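# Move a lying glass tube into the window rack

## Task

Pick up the glass tube lying on the shelved bench by the door and set it upright, fully seated, in a vacant well of the rack by the window. It fails if any tube touches the floor, if a tube drops more than a few centimetres or is knocked hard (it breaks; a well is roughly that deep), or if the robot tips over or is left leaning. Every other tube must still sit fully down in its rack. At the end the gripper must have let go and moved away, and the tube must stay in place without the robot holding it.

## Robot and tools

ROBOT. A Hello Robot Stretch 3 with a single arm: a two-wheeled base (0.33 m long, 0.34 m wide), a lift on a vertical mast, and a telescoping arm that sticks out to the robot's right. The base cannot slide sideways, so to move the gripper forward or back you drive the base. Spinning in place pivots about the point between the drive wheels, 0.05 m behind the front edge. With the arm retracted and the wrist folded, the spin sweeps a 0.28 m radius; an unfolded level gripper reaches outside it.

FRAMES. Base frame: origin on the floor between the drive wheels, x forward, y left, z up. hand_pose is reported in it, at the point where closed fingertips meet; with all wrist joints at zero its x axis is up, y back along the arm toward the mast, z toward the rear. The odometry frame is the base frame at the scene's start; base_odometry counts wheel turns, so slip shows as travel; heading is positive leftward, -3.142 to 3.142.

execute_actions. Argument actions: a list holding one action, or empty (empty just returns state and images). An action may contain base, joints, or both, plus optional contact_limits; its motions begin together. base takes exactly one command, each a relative offset from where the base last measured itself: {"translate_m": d}, metres, -1 to 1, positive forward; or {"rotate_rad": d}, radians, -3.2 to 3.2, positive counter-clockwise (left). joints is a map of absolute targets by name (not offsets): lift_m 0 to 1.1 (arm height); arm_m 0 to 0.52 (extension); wrist_yaw_rad -1.345 to 4.42 (0 along the arm, positive toward the front, 3.0 folded over the base); wrist_pitch_rad -1.57 to 0.451 (0 level, negative tips down); wrist_roll_rad -2.911 to 2.911 (0 puts fingers side by side, level); gripper_m -0.089 to 0.179 (bigger is wider; the real fingertip gap is about 0.007 m smaller when nearly shut and 0.025 m smaller when wide, and zero below 0.007); head_pan_rad -3.953 to 1.73 (0 forward, positive left, -1.57 looks along the arm); head_tilt_rad -1.53 to 0.419 (negative down). Done tolerances: ±0.004 for lift_m, arm_m, gripper_m; ±0.02 for yaw, roll, head joints; ±0.05 for pitch. contact_limits accepts only arm_m: a motor_effort percentage, 1 to 100, at which the arm halts with contact_stop (negative when retracting); lower is gentler, too low stops at once, values above the maximum are clipped. Optional cameras: list of head_camera, nav_camera, wrist_camera or all; omitted or null gives all, [] gives none. Any unknown key, name or out-of-range number rejects the whole call and nothing moves. An action lasts at most 15 s. Joints or base omitted from an action may keep pushing to their previous target unseen.

wait: seconds, 0 to 10; commands nothing, returns state and images. zoom_image: camera plus region [x0, y0, x1, y1] in pixels of that camera's last full image, origin top-left, at most 504 by 504. finished_scene: scene, the number of the scene being closed; irreversible, run only when the goal holds stably.

RESULTS. base_status and joint_status tell how each commanded motion ended: done (for the base, wheels turned the full amount even if slipping), off_target (stopped short, may still push), contact_stop, time_out, torque_fault (these drop the target; the joint holds where it stopped unless slack or off). A contact-stopped lift or arm goes slack until commanded again; a slack lift may sag under load or be pushed up by closing fingers on a surface. on_its_own lists what the call did not command; its "held at" is a target, not a position. motor_effort is percent of max, positive toward higher values, peak in brackets; readings carry fixed and random errors. Effort at rest out of range suggests pushing or carrying. Positive wheel effort drives forward. lidar_m: 12 ranges in metres, 30-degree sectors, first straight ahead then counter-clockwise (4th left, 7th behind, 10th right), plane 0.17 m above floor, 0.15 to 12 m, "-" for nothing; it misses glass, the robot, thin legs, and is partly blocked by the mast and a low lift. wrist_depth_mm (45 to 1000) and head_depth_mm (280 to 4000, image sideways) are 7x7 median depth grids from top left; glass is invisible. base_tilt is in degrees (forward/right positive, offset up to about 4). turned_by_wheels and turned_by_imu give turn since last result.

CAMERAS. head_camera and nav_camera move with head pan and tilt; wrist_camera rides on the gripper. Calibrations are approximate and drift more for the wrist camera on an extended arm.

SPEED. The base is fast only when stowed (lift_m under 0.30, arm_m under 0.03, wrist_yaw_rad over 2.54); otherwise 0.10 m/s and 0.63 rad/s.

GRIPPING. Close to a gripper_m below the tube's width (lower squeezes harder); open at least 0.02 above the contact value to release. Readings do not confirm a grasp; check images. An over-hard squeeze is eased by a stall guard and may let the tube slip; send a new value to re-grip.

AVOID. Fold or unfold the wrist only with lift_m 0.32 to 0.95, pitch -0.4, roll near 0; once folded, lift may drop to 0.25. Keep pitch at -0.5 or lower when yaw is below -0.4. Base, wrist and head push through obstacles with no stop; wrist servos overheat under prolonged strain and go limp for 10 s. Pushing against something rigid with the gripper above about 0.45 m, repeated pushes, higher contact limits, driving while holding something fixed, or snagging furniture (especially reversing) can tip the robot; if it leans, back off in small steps, free the gripper, and lower lift to about 0.2. Lower the tube gently into the well, never drop it or strike it, keep it off the floor, and expect loose objects to be nudged occasionally. The robot holds its last command while you think.

Each tool is called after "Call:" as name(argument=value, ...), one argument or row to a line, values as JSON.

## Session

I'll start by checking the robot's state and camera views.

Call:
execute_actions(
  actions=[],
)

Scene clock: 0.00 s.
base_odometry: x=+0.000 y=+0.000 heading=+0.000 (m, m, rad; odometry frame)
turned_by_wheels: +0.000 (rad since the last result)
turned_by_imu: +0.000 (rad since the last result)
base_tilt: forward=-0.7 right=+0.9 (deg)
lidar_m: 1.14 1.52 2.19 1.65 1.67 1.58 1.67 1.73 1.73 1.77 1.17 1.12
head_depth_mm: 1370 1328 1322 1614 1633 1171 1032 / 1700 1421 1414 1644 1734 1176 1087 / 1768 1479 1486 1512 1820 1203 1145 / 1835 1552 1561 1605 1902 1231 1212 / 1820 1670 1660 1700 2039 1322 1283 / 1794 1792 1761 2130 2186 1381 1365 / 1787 2314 2331 2335 2328 1491 1475
base_status: not commanded
joint_positions: lift_m=+0.485 arm_m=-0.001 wrist_yaw_rad=+2.937 wrist_pitch_rad=-0.510 wrist_roll_rad=+0.012 gripper_m=+0.037 head_pan_rad=+0.009 head_tilt_rad=+0.003
joint_status: not commanded
motor_effort: left_wheel=+0 right_wheel=+0 lift_m=+23 arm_m=-2 wrist_yaw_rad=+0 wrist_pitch_rad=+4 wrist_roll_rad=+0 gripper_m=+1 head_pan_rad=-1 head_tilt_rad=+1 (%)
hand_pose: x=+0.0218 y=+0.0633 z=+0.4775 quat_wxyz=(+0.248, +0.703, +0.106, +0.658) (m; base frame)
wrist_depth_mm: - - - - - - - / - - - - - - - / - - - - - - - / 908 891 898 891 901 889 904 / 776 773 - 771 790 755 760 / 671 668 - 669 - 672 660 / 594 594 - 603 595 589 586
pictures: head_camera (sideways: a quarter turn clockwise sets it upright), nav_camera (sideways: a quarter turn counterclockwise sets it upright), wrist_camera
Images, in order (width x height): head_camera 896x504, nav_camera 672x504, wrist_camera 644x364.

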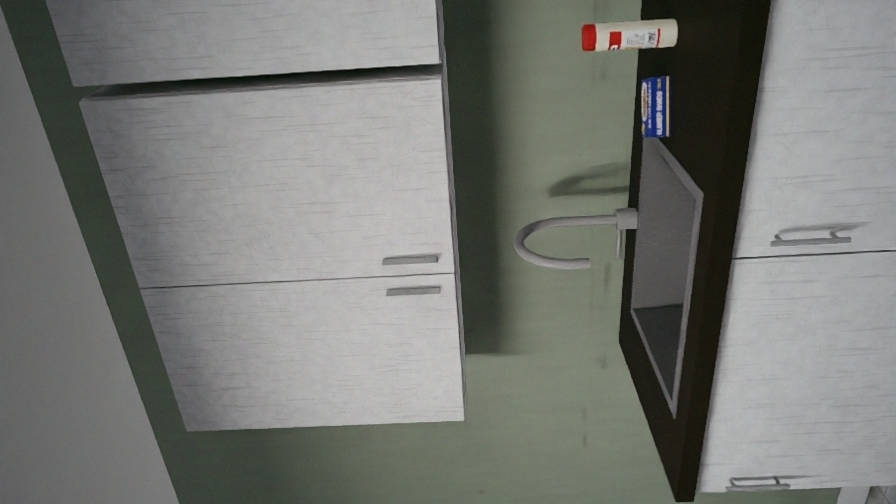

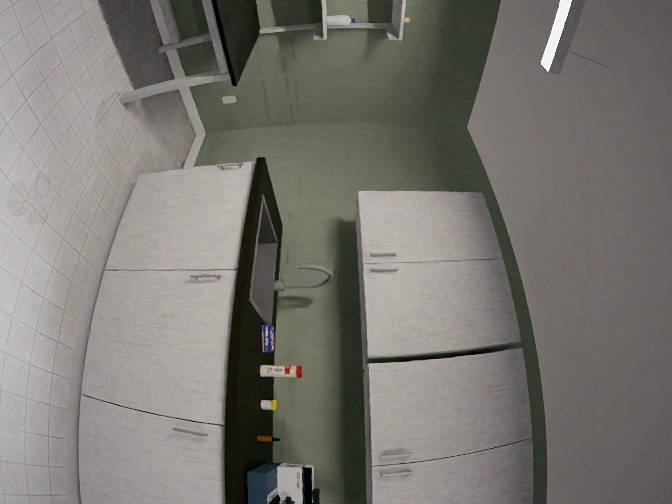

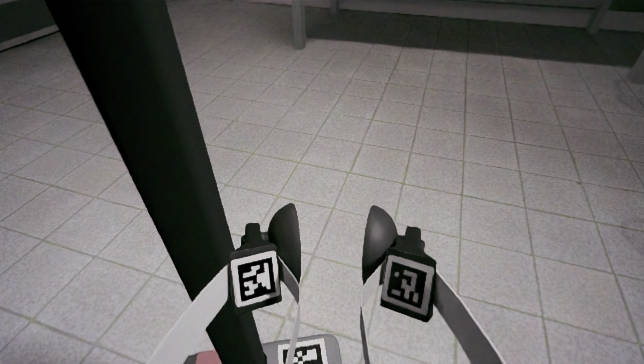

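Call:
execute_actions(
  actions=[
    {"joints": {"head_pan_rad": 1.3, "head_tilt_rad": -0.3}},
  ],
  cameras=["head_camera", "nav_camera"],
)

Scene clock: 2.63 s.
base_odometry: x=+0.000 y=+0.000 heading=+0.000 (m, m, rad; odometry frame)
turned_by_wheels: +0.000 (rad since the last result)
turned_by_imu: +0.001 (rad since the last result)
base_tilt: forward=-0.7 right=+0.8 (deg)
lidar_m: 1.15 1.51 2.20 1.65 1.67 1.59 1.68 1.73 1.72 1.78 1.18 1.12
head_depth_mm: 1975 2077 2149 2018 2361 2051 1603 / 1995 2117 2204 2080 2441 2088 1594 / 2038 2159 2253 2109 2495 2127 1616 / 2092 2189 2300 2188 2556 2111 1623 / 2146 2196 2339 2247 2550 2062 1629 / 2179 2279 2423 2523 2634 2143 1666 / 2232 2302 2471 2586 2713 2163 1653
base_status: not commanded
joint_positions: lift_m=+0.485 arm_m=-0.001 wrist_yaw_rad=+2.937 wrist_pitch_rad=-0.510 wrist_roll_rad=+0.012 gripper_m=+0.037 head_pan_rad=+1.293 head_tilt_rad=-0.296
joint_status: all done
motor_effort: left_wheel=+0(0) right_wheel=+1(1) lift_m=+23(22) arm_m=-1(1) wrist_yaw_rad=+0(1) wrist_pitch_rad=+4(4) wrist_roll_rad=+0(0) gripper_m=+0(1) head_pan_rad=+3(41) head_tilt_rad=-2(22) (%)
hand_pose: x=+0.0218 y=+0.0633 z=+0.4775 quat_wxyz=(+0.248, +0.703, +0.106, +0.658) (m; base frame)
wrist_depth_mm: - - - - - - - / - - - - - - - / - - - - - - - / 905 894 905 897 892 895 897 / 787 777 - 770 783 754 770 / 667 672 - 670 - 665 664 / 609 600 - 601 588 592 590
pictures: head_camera (sideways: a quarter turn clockwise sets it upright), nav_camera (sideways: a quarter turn counterclockwise sets it upright)
camera_calibration (this result's frames):
head_camera: T_world_to_cam=[[-0.0907722, -0.215914, -0.972184, 1.28247], [-0.960368, 0.277316, 0.0280795, -0.0279116], [0.263539, 0.936204, -0.23253, 0.253569], [0, 0, 0, 1]] pos_world=[0.022782, 0.0472516, 1.30654]
nav_camera: T_world_to_cam=[[0.107874, 0.281724, 0.953412, -1.1978], [0.969222, -0.243275, -0.0377775, 0.091752], [0.221298, 0.928143, -0.299296, 0.34455], [0, 0, 0, 1]] pos_world=[-0.0359645, 0.039979, 1.24859]
Images, in order (width x height): head_camera 896x504, nav_camera 672x504.

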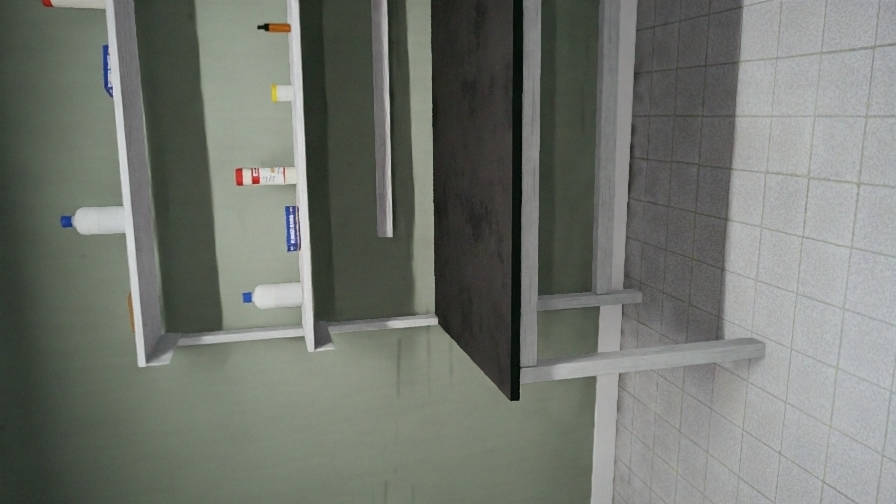

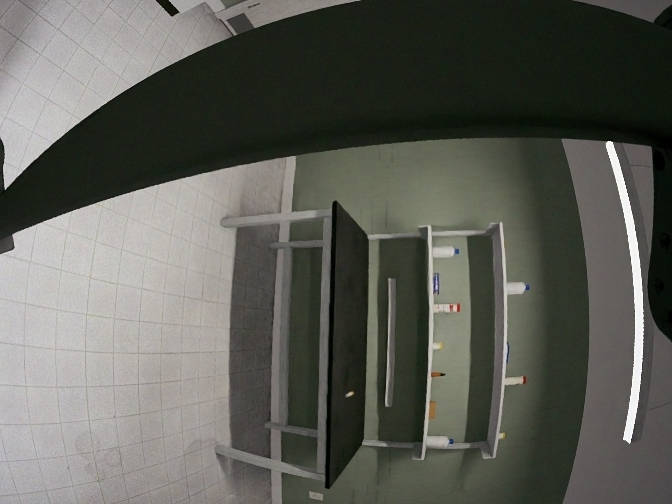

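Call:
execute_actions(
  actions=[
    {"joints": {"head_pan_rad": 0.85, "head_tilt_rad": -0.3}},
  ],
  cameras=["head_camera", "nav_camera"],
)

Call:
execute_actions(
  actions=[
    {"joints": {"head_pan_rad": -1.3, "head_tilt_rad": -0.3}},
  ],
  cameras=["head_camera", "nav_camera"],
)

Call:
execute_actions(
  actions=[
    {"joints": {"head_pan_rad": -2.6, "head_tilt_rad": -0.3}},
  ],
  cameras=["head_camera", "nav_camera"],
)

Call:
execute_actions(
  actions=[
    {"joints": {"head_pan_rad": -3.7, "head_tilt_rad": -0.3}},
  ],
  cameras=["head_camera", "nav_camera"],
)

Scene clock: 6.80 s.
base_odometry: x=+0.000 y=+0.000 heading=+0.000 (m, m, rad; odometry frame)
turned_by_wheels: +0.000 (rad since the last result)
turned_by_imu: +0.001 (rad since the last result)
base_tilt: forward=-0.7 right=+0.9 (deg)
lidar_m: 1.15 1.52 2.20 1.65 1.67 1.59 1.67 1.73 1.72 1.78 1.17 1.11
head_depth_mm: 2270 2413 2545 2662 2762 2054 1602 / 2235 2352 2471 2539 2645 1927 1615 / 2182 2260 2359 2125 2581 2096 1622 / 2131 2210 2307 2147 2555 2114 1641 / 2072 2173 2269 2221 2461 2125 1644 / 2060 2117 2206 2197 2379 2153 1661 / 1961 2064 2140 2133 2279 2186 1674
base_status: not commanded
joint_positions: lift_m=+0.485 arm_m=-0.001 wrist_yaw_rad=+2.937 wrist_pitch_rad=-0.510 wrist_roll_rad=+0.012 gripper_m=+0.037 head_pan_rad=+0.857 head_tilt_rad=-0.296
joint_status: all done
motor_effort: left_wheel=+0(0) right_wheel=+1(1) lift_m=+23(22) arm_m=-1(1) wrist_yaw_rad=+0(1) wrist_pitch_rad=+3(4) wrist_roll_rad=+0(0) gripper_m=+0(1) head_pan_rad=-4(30) head_tilt_rad=-2(1) (%)
hand_pose: x=+0.0218 y=+0.0633 z=+0.4775 quat_wxyz=(+0.248, +0.703, +0.106, +0.658) (m; base frame)
wrist_depth_mm: - - - - - - - / - - - - - - - / - - - - - - - / 901 884 903 883 892 893 900 / 770 778 - 777 797 763 763 / 678 674 - 676 - 672 662 / 597 600 - 613 597 590 590
pictures: head_camera (sideways: a quarter turn clockwise sets it upright), nav_camera (sideways: a quarter turn counterclockwise sets it upright)
camera_calibration (this result's frames):
head_camera: T_world_to_cam=[[-0.173435, -0.157514, -0.972167, 1.28295], [-0.753717, 0.656599, 0.0280793, -0.0291719], [0.633901, 0.737609, -0.232598, 0.251399], [0, 0, 0, 1]] pos_world=[0.0411599, 0.0358028, 1.30654]
nav_camera: T_world_to_cam=[[0.216705, 0.209965, 0.953391, -1.19844], [0.776105, -0.629471, -0.0377798, 0.0929329], [0.592199, 0.748118, -0.299364, 0.342376], [0, 0, 0, 1]] pos_world=[-0.0151734, 0.0539906, 1.24859]
Images, in order (width x height): head_camera 896x504, nav_camera 672x504.

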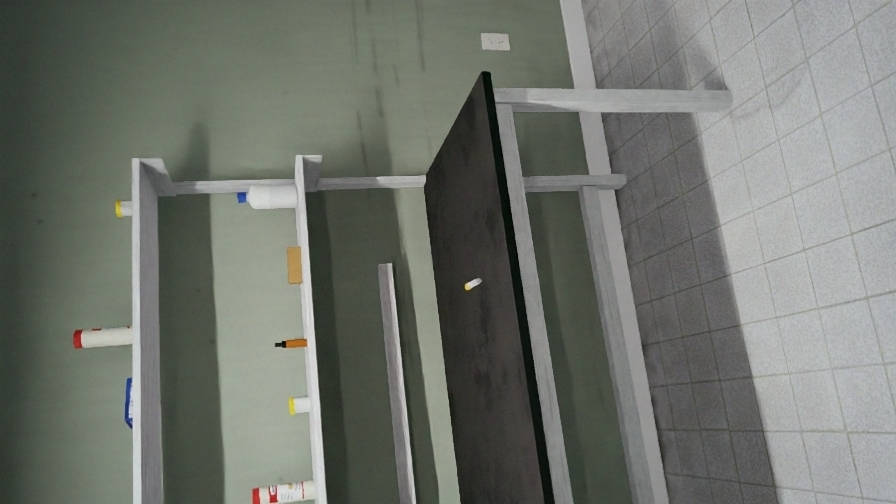

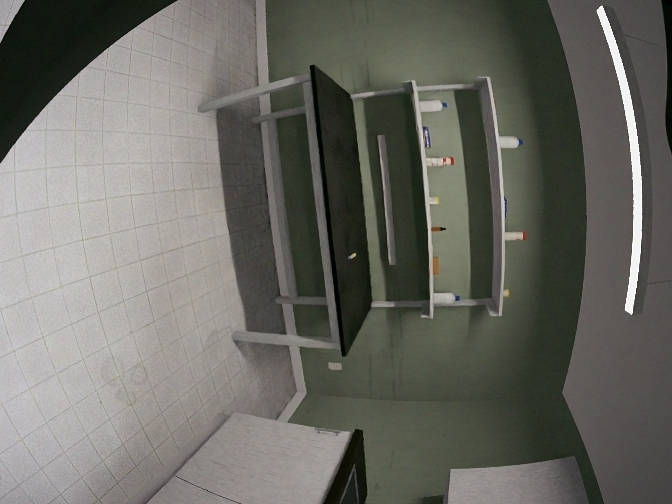

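Scene clock: 8.33 s.
base_odometry: x=+0.000 y=+0.000 heading=+0.000 (m, m, rad; odometry frame)
turned_by_wheels: +0.000 (rad since the last result)
turned_by_imu: +0.000 (rad since the last result)
base_tilt: forward=-0.7 right=+0.8 (deg)
lidar_m: 1.14 1.51 2.19 1.65 1.67 1.59 1.67 1.73 1.72 1.78 1.17 1.12
head_depth_mm: 2336 2428 2510 2574 2676 2051 1599 / 2501 2657 2788 2849 2887 2071 1612 / 2561 2695 2801 2901 2865 2096 1630 / 2283 2376 2463 2601 2659 2121 1629 / 2084 2137 2212 2295 2427 2143 1644 / 1911 1954 2007 2072 2164 2102 1647 / 1740 1806 1838 1906 1973 1275 1320
base_status: not commanded
joint_positions: lift_m=+0.485 arm_m=-0.001 wrist_yaw_rad=+2.937 wrist_pitch_rad=-0.510 wrist_roll_rad=+0.012 gripper_m=+0.037 head_pan_rad=-1.293 head_tilt_rad=-0.296
joint_status: all done
motor_effort: left_wheel=+0(0) right_wheel=+1(1) lift_m=+23(23) arm_m=-1(1) wrist_yaw_rad=+1(1) wrist_pitch_rad=+3(3) wrist_roll_rad=+0(0) gripper_m=+1(0) head_pan_rad=-4(42) head_tilt_rad=-3(1) (%)
hand_pose: x=+0.0218 y=+0.0633 z=+0.4775 quat_wxyz=(+0.248, +0.703, +0.106, +0.658) (m; base frame)
wrist_depth_mm: - - - - - - - / - - - - - - - / - - - - - - - / 901 894 911 889 884 900 889 / 786 773 - 763 784 754 758 / 675 671 - 667 - 674 662 / 599 597 - 607 596 592 585
pictures: head_camera (sideways: a quarter turn clockwise sets it upright), nav_camera (sideways: a quarter turn counterclockwise sets it upright)
camera_calibration (this result's frames):
head_camera: T_world_to_cam=[[-0.0369343, 0.231514, -0.97213, 1.28207], [0.962061, 0.271384, 0.0280788, -0.0396376], [0.270321, -0.934212, -0.232754, 0.25382], [0, 0, 0, 1]] pos_world=[0.0168732, -0.0489392, 1.30653]
nav_camera: T_world_to_cam=[[0.0571455, -0.296433, 0.953343, -1.1974], [-0.951613, -0.304967, -0.0377849, 0.103479], [0.301939, -0.905054, -0.299517, 0.344345], [0, 0, 0, 1]] pos_world=[0.0629265, -0.0117404, 1.24858]
Images, in order (width x height): head_camera 896x504, nav_camera 672x504.

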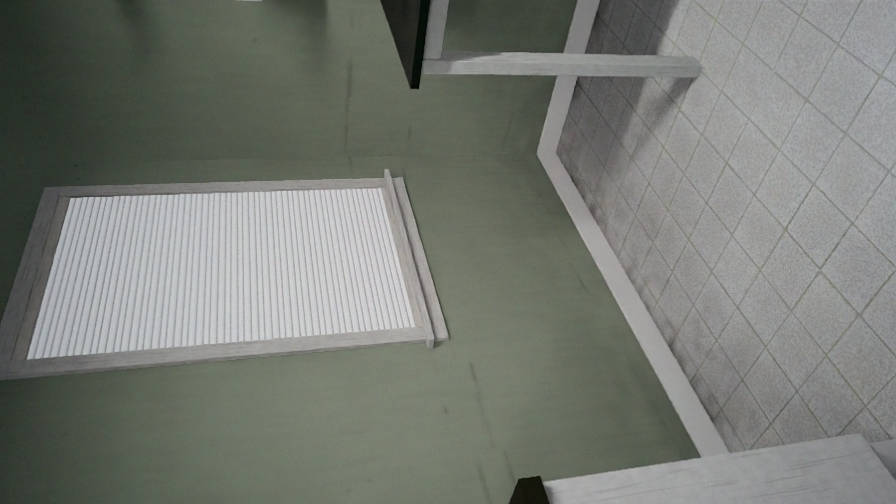

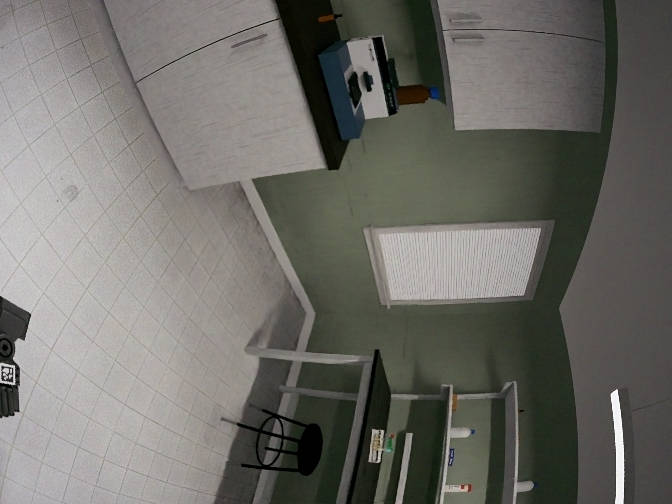

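Scene clock: 9.53 s.
base_odometry: x=+0.000 y=+0.000 heading=+0.000 (m, m, rad; odometry frame)
turned_by_wheels: +0.000 (rad since the last result)
turned_by_imu: +0.000 (rad since the last result)
base_tilt: forward=-0.7 right=+0.8 (deg)
lidar_m: 1.14 1.52 2.19 1.65 1.66 1.58 1.67 1.73 1.72 1.77 1.17 1.12
head_depth_mm: 2332 2449 2519 2483 2368 2077 1600 / 2632 2723 2850 2924 2519 2074 1615 / 2750 2907 3004 3154 2964 2099 1603 / 2634 2712 2809 2950 2962 2122 1627 / 2443 2558 2629 2788 2834 2144 1649 / 2312 2406 2493 2595 2634 2051 1644 / 2195 2278 2339 1899 2491 2176 1659
base_status: not commanded
joint_positions: lift_m=+0.485 arm_m=-0.001 wrist_yaw_rad=+2.937 wrist_pitch_rad=-0.510 wrist_roll_rad=+0.012 gripper_m=+0.037 head_pan_rad=-2.593 head_tilt_rad=-0.296
joint_status: all done
motor_effort: left_wheel=+0(0) right_wheel=+1(1) lift_m=+23(23) arm_m=-1(1) wrist_yaw_rad=+0(0) wrist_pitch_rad=+4(4) wrist_roll_rad=+0(0) gripper_m=+1(0) head_pan_rad=-4(42) head_tilt_rad=-2(1) (%)
hand_pose: x=+0.0218 y=+0.0633 z=+0.4775 quat_wxyz=(+0.248, +0.703, +0.106, +0.658) (m; base frame)
wrist_depth_mm: - - - - - - - / - - - - - - - / - - - - - - - / 910 880 908 893 890 902 887 / 781 773 - 763 786 762 758 / 677 673 - 672 - 660 665 / 591 597 - 605 597 603 590
pictures: head_camera (sideways: a quarter turn clockwise sets it upright), nav_camera (sideways: a quarter turn counterclockwise sets it upright)
camera_calibration (this result's frames):
head_camera: T_world_to_cam=[[0.213222, 0.0975325, -0.972123, 1.28054], [0.518843, -0.854408, 0.0280787, -0.0369338], [-0.827852, -0.510366, -0.232783, 0.260556], [0, 0, 0, 1]] pos_world=[-0.0381741, -0.0234718, 1.30653]
nav_camera: T_world_to_cam=[[-0.270368, -0.134373, 0.953334, -1.19539], [-0.548407, 0.835357, -0.0377859, 0.10102], [-0.791297, -0.533031, -0.299544, 0.35105], [0, 0, 0, 1]] pos_world=[0.00998975, -0.0578953, 1.24858]
Images, in order (width x height): head_camera 896x504, nav_camera 672x504.

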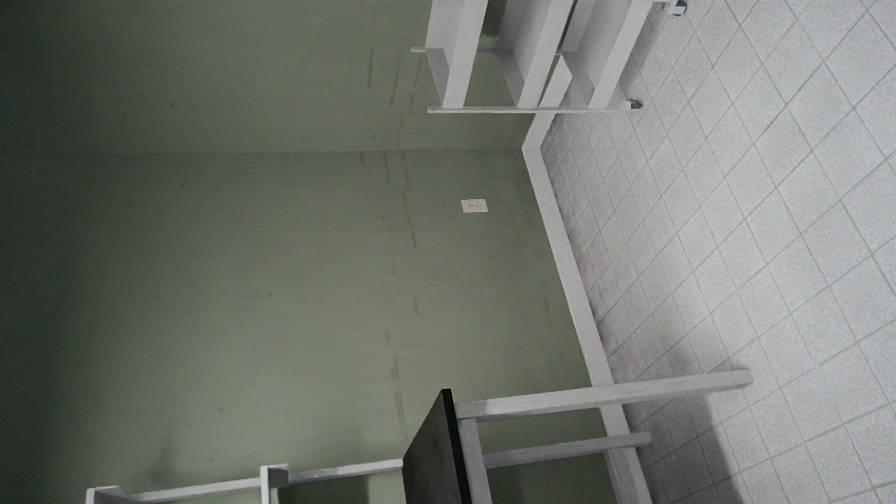

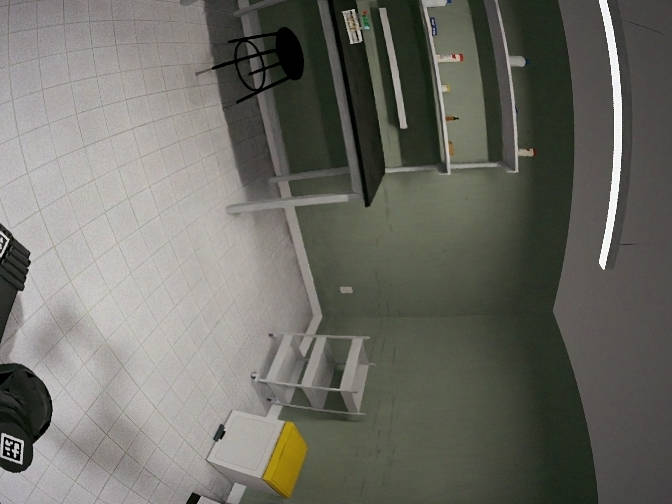

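Scene clock: 10.63 s.
base_odometry: x=+0.000 y=+0.000 heading=+0.000 (m, m, rad; odometry frame)
turned_by_wheels: +0.000 (rad since the last result)
turned_by_imu: +0.000 (rad since the last result)
base_tilt: forward=-0.8 right=+0.8 (deg)
lidar_m: 1.15 1.51 2.19 1.65 1.67 1.59 1.68 1.73 1.72 1.77 1.17 1.12
head_depth_mm: 1458 1518 1993 2090 2224 1913 1596 / 1427 1486 1566 1641 1735 1826 1597 / 1407 1482 1554 1633 1706 1815 1622 / 1397 1468 1540 1626 1696 1789 1633 / 1388 1449 1519 1599 1685 1777 1649 / 1378 1445 1508 1601 1674 1992 1655 / 1745 1832 1949 2003 2096 1877 1667
base_status: not commanded
joint_positions: lift_m=+0.485 arm_m=-0.001 wrist_yaw_rad=+2.937 wrist_pitch_rad=-0.510 wrist_roll_rad=+0.012 gripper_m=+0.037 head_pan_rad=-3.693 head_tilt_rad=-0.296
joint_status: all done
motor_effort: left_wheel=+0(0) right_wheel=+1(1) lift_m=+22(22) arm_m=-1(1) wrist_yaw_rad=+1(1) wrist_pitch_rad=+3(4) wrist_roll_rad=+0(0) gripper_m=+1(0) head_pan_rad=-4(43) head_tilt_rad=-2(2) (%)
hand_pose: x=+0.0218 y=+0.0633 z=+0.4775 quat_wxyz=(+0.248, +0.703, +0.106, +0.658) (m; base frame)
wrist_depth_mm: - - - - - - - / - - - - - - - / - - - - - - - / 904 882 893 899 897 876 885 / 773 772 - 757 776 754 759 / 678 677 - 663 - 668 660 / 595 599 - 604 593 589 586
pictures: head_camera (sideways: a quarter turn clockwise sets it upright), nav_camera (sideways: a quarter turn counterclockwise sets it upright)
camera_calibration (this result's frames):
head_camera: T_world_to_cam=[[0.183653, -0.145793, -0.972119, 1.28071], [-0.526109, -0.849954, 0.0280787, -0.0305595], [-0.83035, 0.506284, -0.2328, 0.260593], [0, 0, 0, 1]] pos_world=[-0.0349009, 0.0288107, 1.30653]
nav_camera: T_world_to_cam=[[-0.242406, 0.180011, 0.953328, -1.19556], [0.49572, 0.86766, -0.0377864, 0.0946519], [-0.833967, 0.463424, -0.299561, 0.351332], [0, 0, 0, 1]] pos_world=[-0.0437315, -0.0297282, 1.24858]
Images, in order (width x height): head_camera 896x504, nav_camera 672x504.

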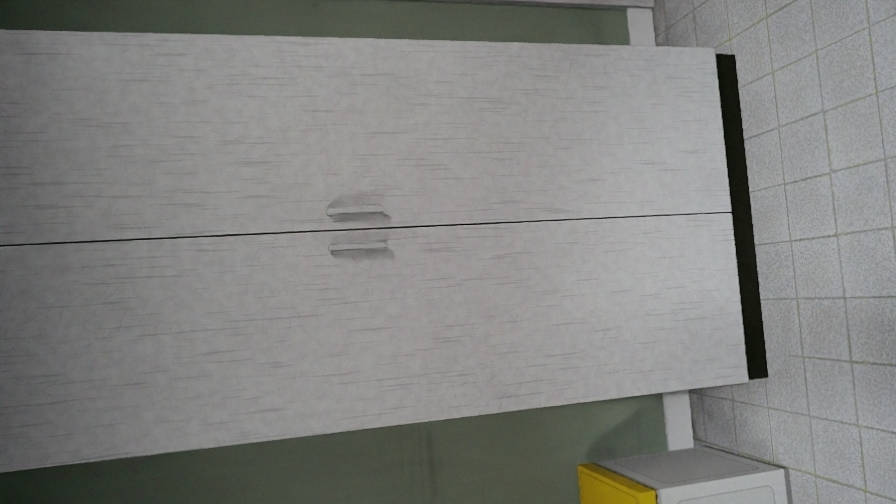

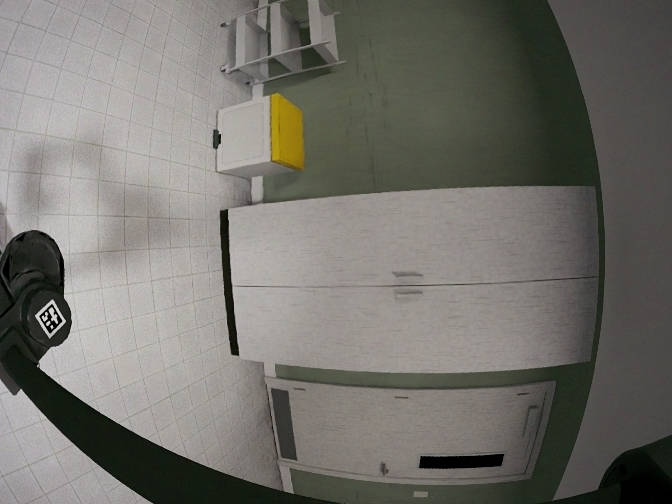

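Call:
execute_actions(
  actions=[
    {"joints": {"head_pan_rad": -1.9, "head_tilt_rad": -0.3}},
  ],
  cameras=["head_camera", "nav_camera"],
)

Scene clock: 15.63 s.
base_odometry: x=+0.000 y=+0.000 heading=+0.000 (m, m, rad; odometry frame)
turned_by_wheels: +0.000 (rad since the last result)
turned_by_imu: +0.001 (rad since the last result)
base_tilt: forward=-0.7 right=+0.9 (deg)
lidar_m: 1.15 1.51 2.19 1.65 1.67 1.58 1.68 1.73 1.72 1.78 1.18 1.12
head_depth_mm: 2094 2209 2314 2061 2498 2067 1596 / 2114 2225 2363 2120 2546 2081 1604 / 2125 2240 2343 2220 2614 2097 1612 / 2174 2291 2378 2274 2266 2030 1635 / 2215 2323 2442 2348 2663 2130 1652 / 2200 2366 2447 2447 2724 2151 1650 / 2309 2408 2547 2151 2764 2078 1661
base_status: not commanded
joint_positions: lift_m=+0.485 arm_m=-0.001 wrist_yaw_rad=+2.937 wrist_pitch_rad=-0.510 wrist_roll_rad=+0.012 gripper_m=+0.037 head_pan_rad=-1.907 head_tilt_rad=-0.296
joint_status: all done
motor_effort: left_wheel=+0(0) right_wheel=+1(1) lift_m=+23(23) arm_m=-1(1) wrist_yaw_rad=+0(1) wrist_pitch_rad=+4(4) wrist_roll_rad=+0(0) gripper_m=-1(0) head_pan_rad=+3(41) head_tilt_rad=-2(1) (%)
hand_pose: x=+0.0218 y=+0.0633 z=+0.4775 quat_wxyz=(+0.248, +0.703, +0.106, +0.658) (m; base frame)
wrist_depth_mm: - - - - - - - / - - - - - - - / - - - - - - - / 915 888 898 890 900 893 893 / 766 776 - 762 804 769 769 / 681 678 - 672 - 666 665 / 591 601 - 607 588 597 586
pictures: head_camera (sideways: a quarter turn clockwise sets it upright), nav_camera (sideways: a quarter turn counterclockwise sets it upright)
camera_calibration (this result's frames):
head_camera: T_world_to_cam=[[0.10331, 0.210502, -0.972119, 1.2812], [0.94254, -0.332911, 0.0280787, -0.0395183], [-0.317719, -0.919162, -0.2328, 0.257466], [0, 0, 0, 1]] pos_world=[-0.0133122, -0.0461985, 1.30653]
nav_camera: T_world_to_cam=[[-0.124223, -0.275197, 0.953328, -1.19628], [-0.953364, 0.299447, -0.0377864, 0.103491], [-0.275073, -0.913563, -0.299561, 0.347923], [0, 0, 0, 1]] pos_world=[0.045764, -0.0423523, 1.24858]
Images, in order (width x height): head_camera 896x504, nav_camera 672x504.

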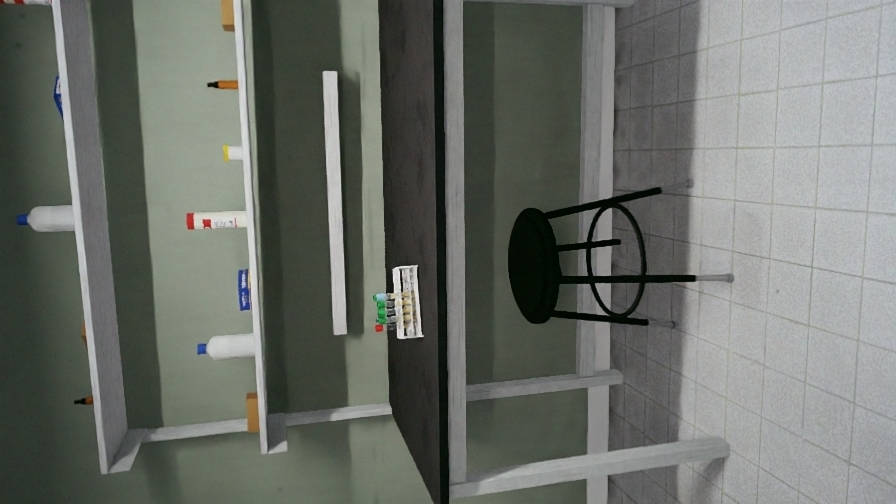

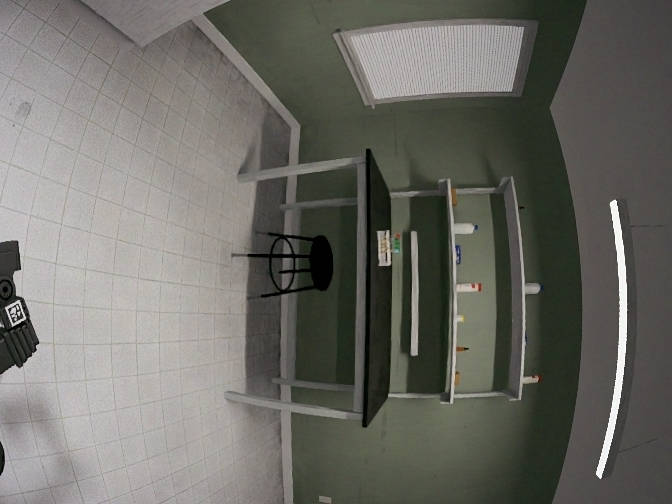

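Call:
zoom_image(
  camera="head_camera",
  region=[350, 240, 470, 360],
)

Region (350, 240, 470, 360) of head_camera's 896x504 image, scaled by 4.200, with more detail than that image has.

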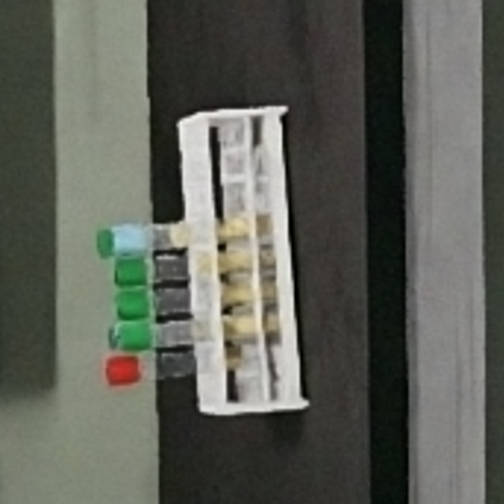

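Call:
execute_actions(
  actions=[
    {"base": {"rotate_rad": 0.8}, "joints": {"lift_m": 0.28, "wrist_pitch_rad": -0.4, "wrist_yaw_rad": 3.0, "head_pan_rad": 0.0, "head_tilt_rad": -0.45}},
  ],
  cameras=["head_camera", "nav_camera"],
)

Scene clock: 62.77 s.
base_odometry: x=+0.000 y=+0.000 heading=+0.800 (m, m, rad; odometry frame)
turned_by_wheels: +0.800 (rad since the last result)
turned_by_imu: +0.793 (rad since the last result)
base_tilt: forward=-0.7 right=+0.8 (deg)
lidar_m: 1.75 1.65 2.37 1.59 1.59 1.80 1.72 1.77 1.91 1.12 1.12 1.27
head_depth_mm: 2333 2509 2686 2842 2246 1732 1394 / 2251 2422 2602 2757 2258 1732 1405 / 2183 2327 2465 2718 2184 1747 1410 / 2112 2209 2331 2582 2284 1766 1426 / 2040 2182 2282 2474 2331 1781 1429 / 1997 2109 2167 1762 2362 1787 1436 / 1931 2042 2156 1776 2343 1801 1446
base_status: done
joint_positions: lift_m=+0.281 arm_m=-0.001 wrist_yaw_rad=+2.998 wrist_pitch_rad=-0.419 wrist_roll_rad=+0.012 gripper_m=+0.037 head_pan_rad=-0.007 head_tilt_rad=-0.444
joint_status: all done
motor_effort: left_wheel=-2(4) right_wheel=+4(8) lift_m=+8(19) arm_m=-1(1) wrist_yaw_rad=+2(3) wrist_pitch_rad=+5(7) wrist_roll_rad=+0(0) gripper_m=+1(1) head_pan_rad=+3(41) head_tilt_rad=-3(16) (%)
hand_pose: x=+0.0109 y=+0.0778 z=+0.2933 quat_wxyz=(+0.197, +0.704, +0.096, +0.675) (m; base frame)
wrist_depth_mm: - - - - - - - / - - - - - - - / 879 889 862 874 865 855 870 / 699 685 701 697 692 692 683 / 575 575 - 576 592 574 572 / 489 508 - - - 489 487 / - - - - 426 425 425
pictures: head_camera (sideways: a quarter turn clockwise sets it upright), nav_camera (sideways: a quarter turn counterclockwise sets it upright)
camera_calibration (this result's frames):
head_camera: T_world_to_cam=[[-0.373552, 0.0306676, -0.927102, 1.22532], [0.0142656, 0.999525, 0.0273153, -0.0328566], [0.9275, -0.00302202, -0.373812, 0.433394], [0, 0, 0, 1]] pos_world=[0.0562167, -0.00342689, 1.2989]
nav_camera: T_world_to_cam=[[0.438015, -0.0295058, 0.898483, -1.12813], [0.0190821, -0.998931, -0.0421071, 0.103177], [0.898765, 0.0355884, -0.436983, 0.5196], [0, 0, 0, 1]] pos_world=[0.0251684, 0.0512884, 1.245]
Images, in order (width x height): head_camera 896x504, nav_camera 672x504.

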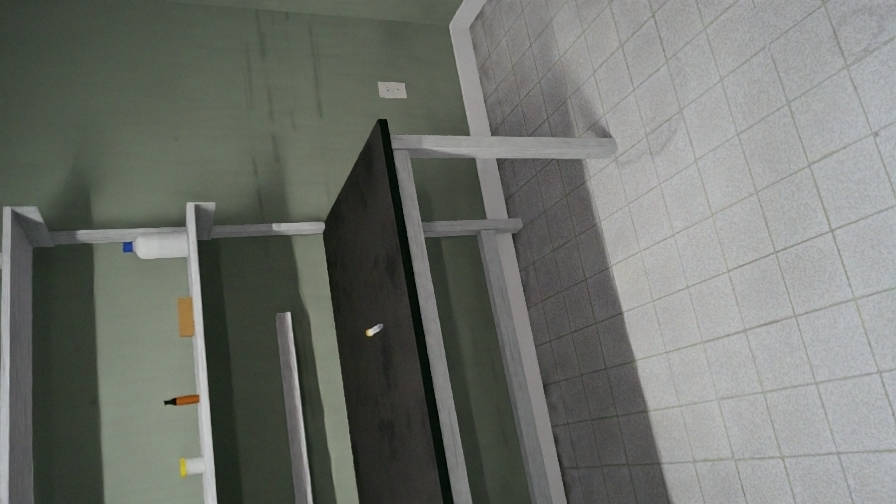

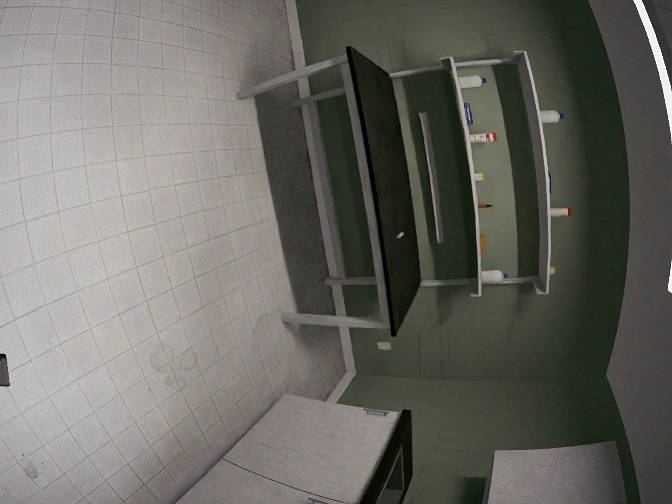

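Call:
execute_actions(
  actions=[
    {"base": {"translate_m": 1.0}, "joints": {"head_pan_rad": 0.2, "head_tilt_rad": -0.75}},
  ],
  cameras=["head_camera", "nav_camera"],
)

Scene clock: 70.07 s.
base_odometry: x=+0.697 y=+0.717 heading=+0.800 (m, m, rad; odometry frame)
turned_by_wheels: +0.000 (rad since the last result)
turned_by_imu: +0.006 (rad since the last result)
base_tilt: forward=-0.7 right=+0.8 (deg)
lidar_m: 1.25 1.25 1.07 1.09 2.00 2.13 2.72 2.71 0.97 0.83 0.83 0.78
head_depth_mm: 1199 1332 1017 820 1594 1330 1177 / 1202 1307 1032 823 1619 1365 1181 / 1185 1301 1039 811 1600 1366 1193 / 1172 1294 1051 813 1588 1389 1194 / 1160 1275 1064 819 1565 1382 1206 / 1138 1275 1074 828 1559 1395 1203 / 1128 1257 1080 835 1548 1407 1215
base_status: done
joint_positions: lift_m=+0.281 arm_m=-0.001 wrist_yaw_rad=+2.999 wrist_pitch_rad=-0.418 wrist_roll_rad=+0.012 gripper_m=+0.037 head_pan_rad=+0.193 head_tilt_rad=-0.741
joint_status: all done
motor_effort: left_wheel=-2(6) right_wheel=+4(10) lift_m=+8(8) arm_m=-1(1) wrist_yaw_rad=+1(1) wrist_pitch_rad=+5(5) wrist_roll_rad=+0(0) gripper_m=+0(0) head_pan_rad=+3(19) head_tilt_rad=-3(23) (%)
hand_pose: x=+0.0107 y=+0.0779 z=+0.2934 quat_wxyz=(+0.197, +0.704, +0.096, +0.675) (m; base frame)
wrist_depth_mm: - - - - - - - / - - - - - - - / 882 886 878 864 867 857 870 / 691 697 686 689 686 691 691 / 574 573 - 572 588 573 569 / 488 506 - - - 487 485 / 442 - - - 426 428 426
pictures: head_camera (sideways: a quarter turn clockwise sets it upright), nav_camera (sideways: a quarter turn counterclockwise sets it upright)
camera_calibration (this result's frames):
head_camera: T_world_to_cam=[[-0.622378, -0.0930346, -0.777168, 1.03131], [-0.177063, 0.983907, 0.0240135, -0.027381], [0.762427, 0.152553, -0.628835, 0.766218], [0, 0, 0, 1]] pos_world=[0.0528314, 0.00599906, 1.28398]
nav_camera: T_world_to_cam=[[0.674339, 0.104834, 0.730943, -0.911131], [0.203948, -0.977809, -0.0479139, 0.109591], [0.709699, 0.181384, -0.680755, 0.837899], [0, 0, 0, 1]] pos_world=[-0.00259645, 0.0506951, 1.24164]
Images, in order (width x height): head_camera 896x504, nav_camera 672x504.

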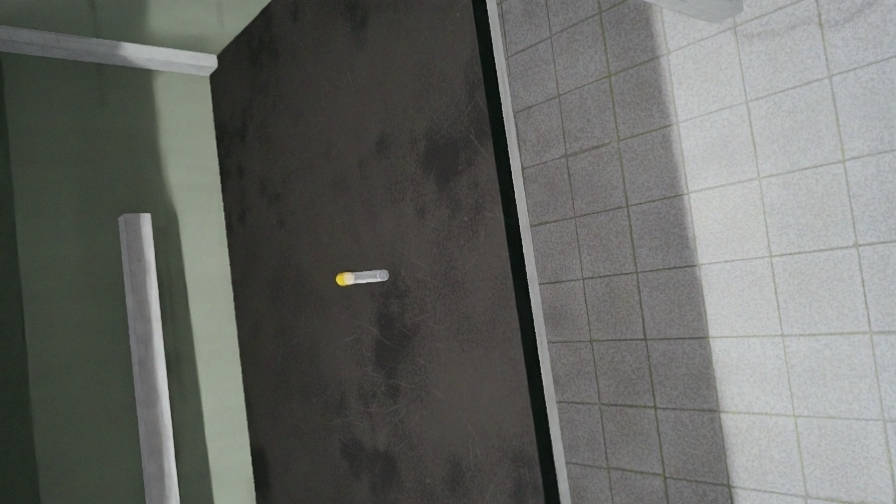

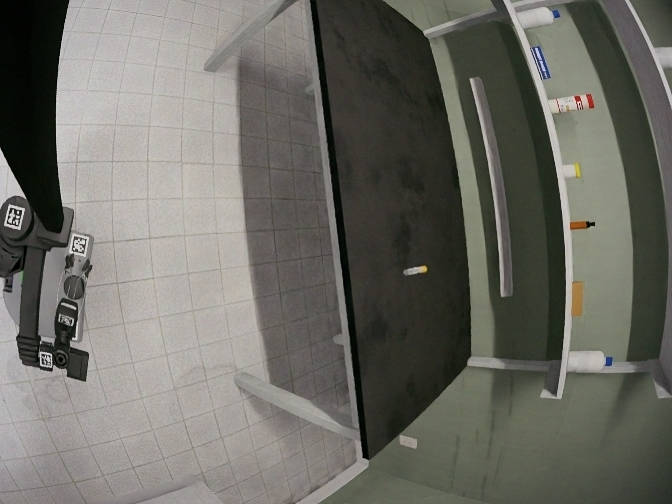

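Call:
zoom_image(
  camera="head_camera",
  region=[310, 230, 410, 330],
)

Region (310, 230, 410, 330) of head_camera's 896x504 image, scaled by 5.040, with more detail than that image has.

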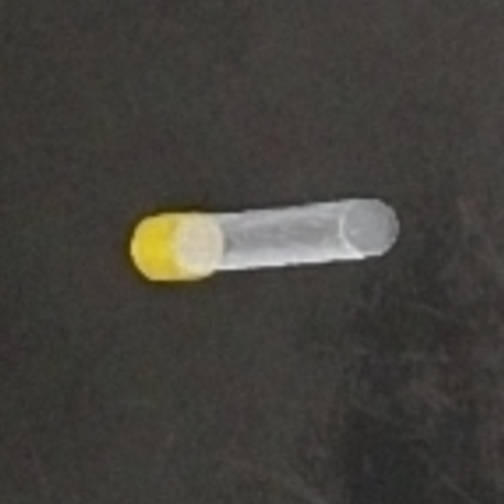

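Call:
execute_actions(
  actions=[
    {"base": {"translate_m": 0.28}, "joints": {"lift_m": 0.56, "head_pan_rad": 0.3, "head_tilt_rad": -1.0}},
  ],
  cameras=["head_camera", "nav_camera"],
)

Scene clock: 120.30 s.
base_odometry: x=+0.892 y=+0.918 heading=+0.800 (m, m, rad; odometry frame)
turned_by_wheels: +0.000 (rad since the last result)
turned_by_imu: +0.003 (rad since the last result)
base_tilt: forward=-0.8 right=+0.8 (deg)
lidar_m: 0.98 0.98 1.10 1.03 2.08 2.23 3.01 1.58 0.88 0.75 0.75 0.53
head_depth_mm: 982 851 720 619 1320 1230 1107 / 992 858 724 625 1312 1234 1107 / 985 864 728 629 1317 1232 1114 / 986 869 731 633 1321 1234 1122 / 990 879 738 636 591 1245 1123 / 996 883 744 640 595 1246 1126 / 995 890 748 643 596 1255 1130
base_status: done
joint_positions: lift_m=+0.559 arm_m=-0.001 wrist_yaw_rad=+2.999 wrist_pitch_rad=-0.418 wrist_roll_rad=+0.012 gripper_m=+0.037 head_pan_rad=+0.293 head_tilt_rad=-0.988
joint_status: all done
motor_effort: left_wheel=-2(8) right_wheel=+3(11) lift_m=+35(36) arm_m=-1(0) wrist_yaw_rad=+2(1) wrist_pitch_rad=+5(5) wrist_roll_rad=+0(0) gripper_m=+0(0) head_pan_rad=+3(12) head_tilt_rad=-5(23) (%)
hand_pose: x=+0.0107 y=+0.0780 z=+0.5719 quat_wxyz=(+0.197, +0.704, +0.096, +0.675) (m; base frame)
wrist_depth_mm: - - - - - - 939 / - - - - - - - / - - - - - - - / - - - - - - 965 / 934 926 - 936 - 948 940 / 812 808 - 816 - 807 802 / 713 711 701 716 705 696 711
pictures: head_camera (sideways: a quarter turn clockwise sets it upright), nav_camera (sideways: a quarter turn counterclockwise sets it upright)
camera_calibration (this result's frames):
head_camera: T_world_to_cam=[[-0.773513, -0.204, -0.600051, 0.801423], [-0.269189, 0.962887, 0.0196521, -0.0211338], [0.573772, 0.176729, -0.79972, 0.989612], [0, 0, 0, 1]] pos_world=[0.04641, 0.00894735, 1.27272]
nav_camera: T_world_to_cam=[[0.811681, 0.2172, 0.542216, -0.666062], [0.288943, -0.956063, -0.0495596, 0.1112], [0.507628, 0.196896, -0.838776, 1.04461], [0, 0, 0, 1]] pos_world=[-0.0217757, 0.0453027, 1.24286]
Images, in order (width x height): head_camera 896x504, nav_camera 672x504.

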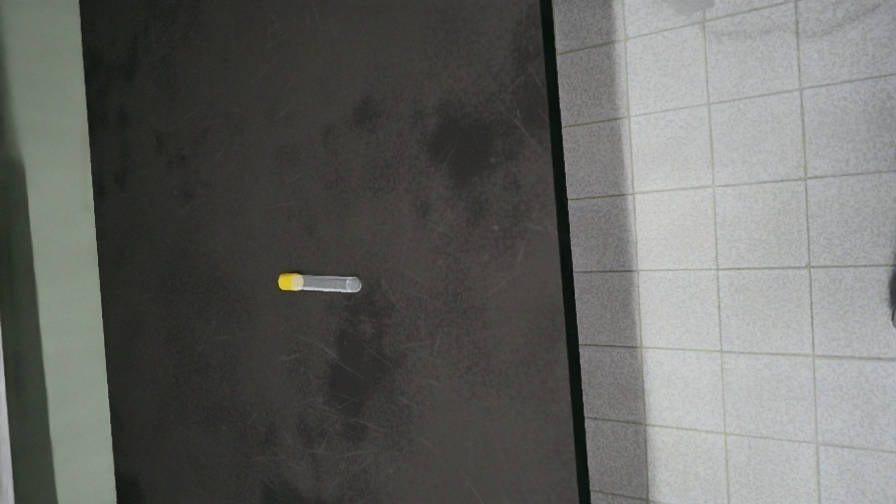

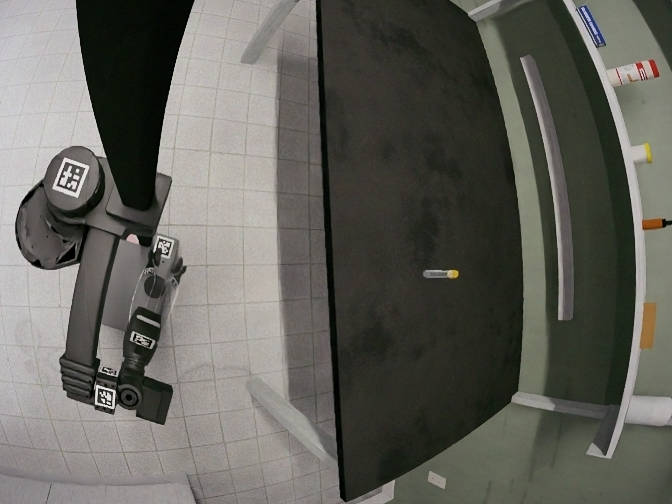

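Call:
execute_actions(
  actions=[
    {"base": {"rotate_rad": 1.93}, "joints": {"lift_m": 0.93, "head_pan_rad": -1.57, "head_tilt_rad": -0.85}},
  ],
  cameras=["head_camera", "nav_camera"],
)

Scene clock: 130.27 s.
base_odometry: x=+0.892 y=+0.918 heading=+2.729 (m, m, rad; odometry frame)
turned_by_wheels: +1.930 (rad since the last result)
turned_by_imu: +1.910 (rad since the last result)
base_tilt: forward=-0.8 right=+0.8 (deg)
lidar_m: 2.04 2.07 3.01 2.96 0.99 0.76 0.75 0.53 1.01 0.98 1.03 1.03
head_depth_mm: 943 1040 852 - - 1247 1134 / 929 1044 861 728 - 1275 1179 / 919 1046 863 727 - - - / 925 1061 875 719 - 1252 1170 / 935 1058 883 731 - 1265 1155 / 949 1060 888 727 621 1261 1154 / 946 1069 895 733 618 1271 1165
base_status: done
joint_positions: lift_m=+0.929 arm_m=-0.001 wrist_yaw_rad=+2.999 wrist_pitch_rad=-0.418 wrist_roll_rad=+0.012 gripper_m=+0.037 head_pan_rad=-1.563 head_tilt_rad=-0.853
joint_status: all done
motor_effort: left_wheel=-2(6) right_wheel=+3(7) lift_m=+35(35) arm_m=-1(1) wrist_yaw_rad=+1(1) wrist_pitch_rad=+5(5) wrist_roll_rad=+0(0) gripper_m=+0(1) head_pan_rad=-3(40) head_tilt_rad=+2(13) (%)
hand_pose: x=+0.0107 y=+0.0780 z=+0.9419 quat_wxyz=(+0.196, +0.704, +0.096, +0.675) (m; base frame)
wrist_depth_mm: 924 - - - - - - / 904 - - - - - - / 912 - - - - - - / 910 - - - - - - / 904 - - - - - - / 903 - - - - - - / 905 - - - - - -
pictures: head_camera (sideways: a quarter turn clockwise sets it upright), nav_camera (sideways: a quarter turn counterclockwise sets it upright)
camera_calibration (this result's frames):
head_camera: T_world_to_cam=[[0.022462, 0.711527, -0.7023, 0.929798], [0.999707, -0.00964057, 0.0222069, -0.0322039], [0.00903025, -0.702593, -0.711535, 0.878382], [0, 0, 0, 1]] pos_world=[0.00337735, -0.0447418, 1.27871]
nav_camera: T_world_to_cam=[[-0.020471, -0.759291, 0.650429, -0.801972], [-0.998684, -0.0150737, -0.0490281, 0.118371], [0.047031, -0.650577, -0.757983, 0.942379], [0, 0, 0, 1]] pos_world=[0.057477, 0.00594397, 1.24174]
Images, in order (width x height): head_camera 896x504, nav_camera 672x504.

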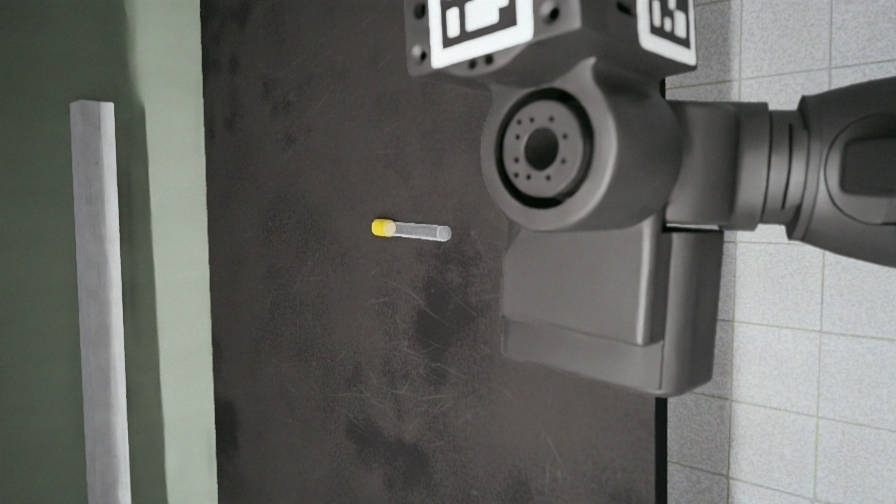

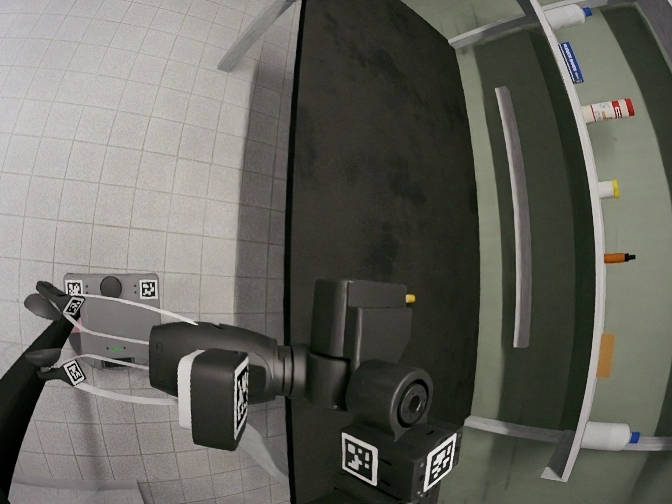

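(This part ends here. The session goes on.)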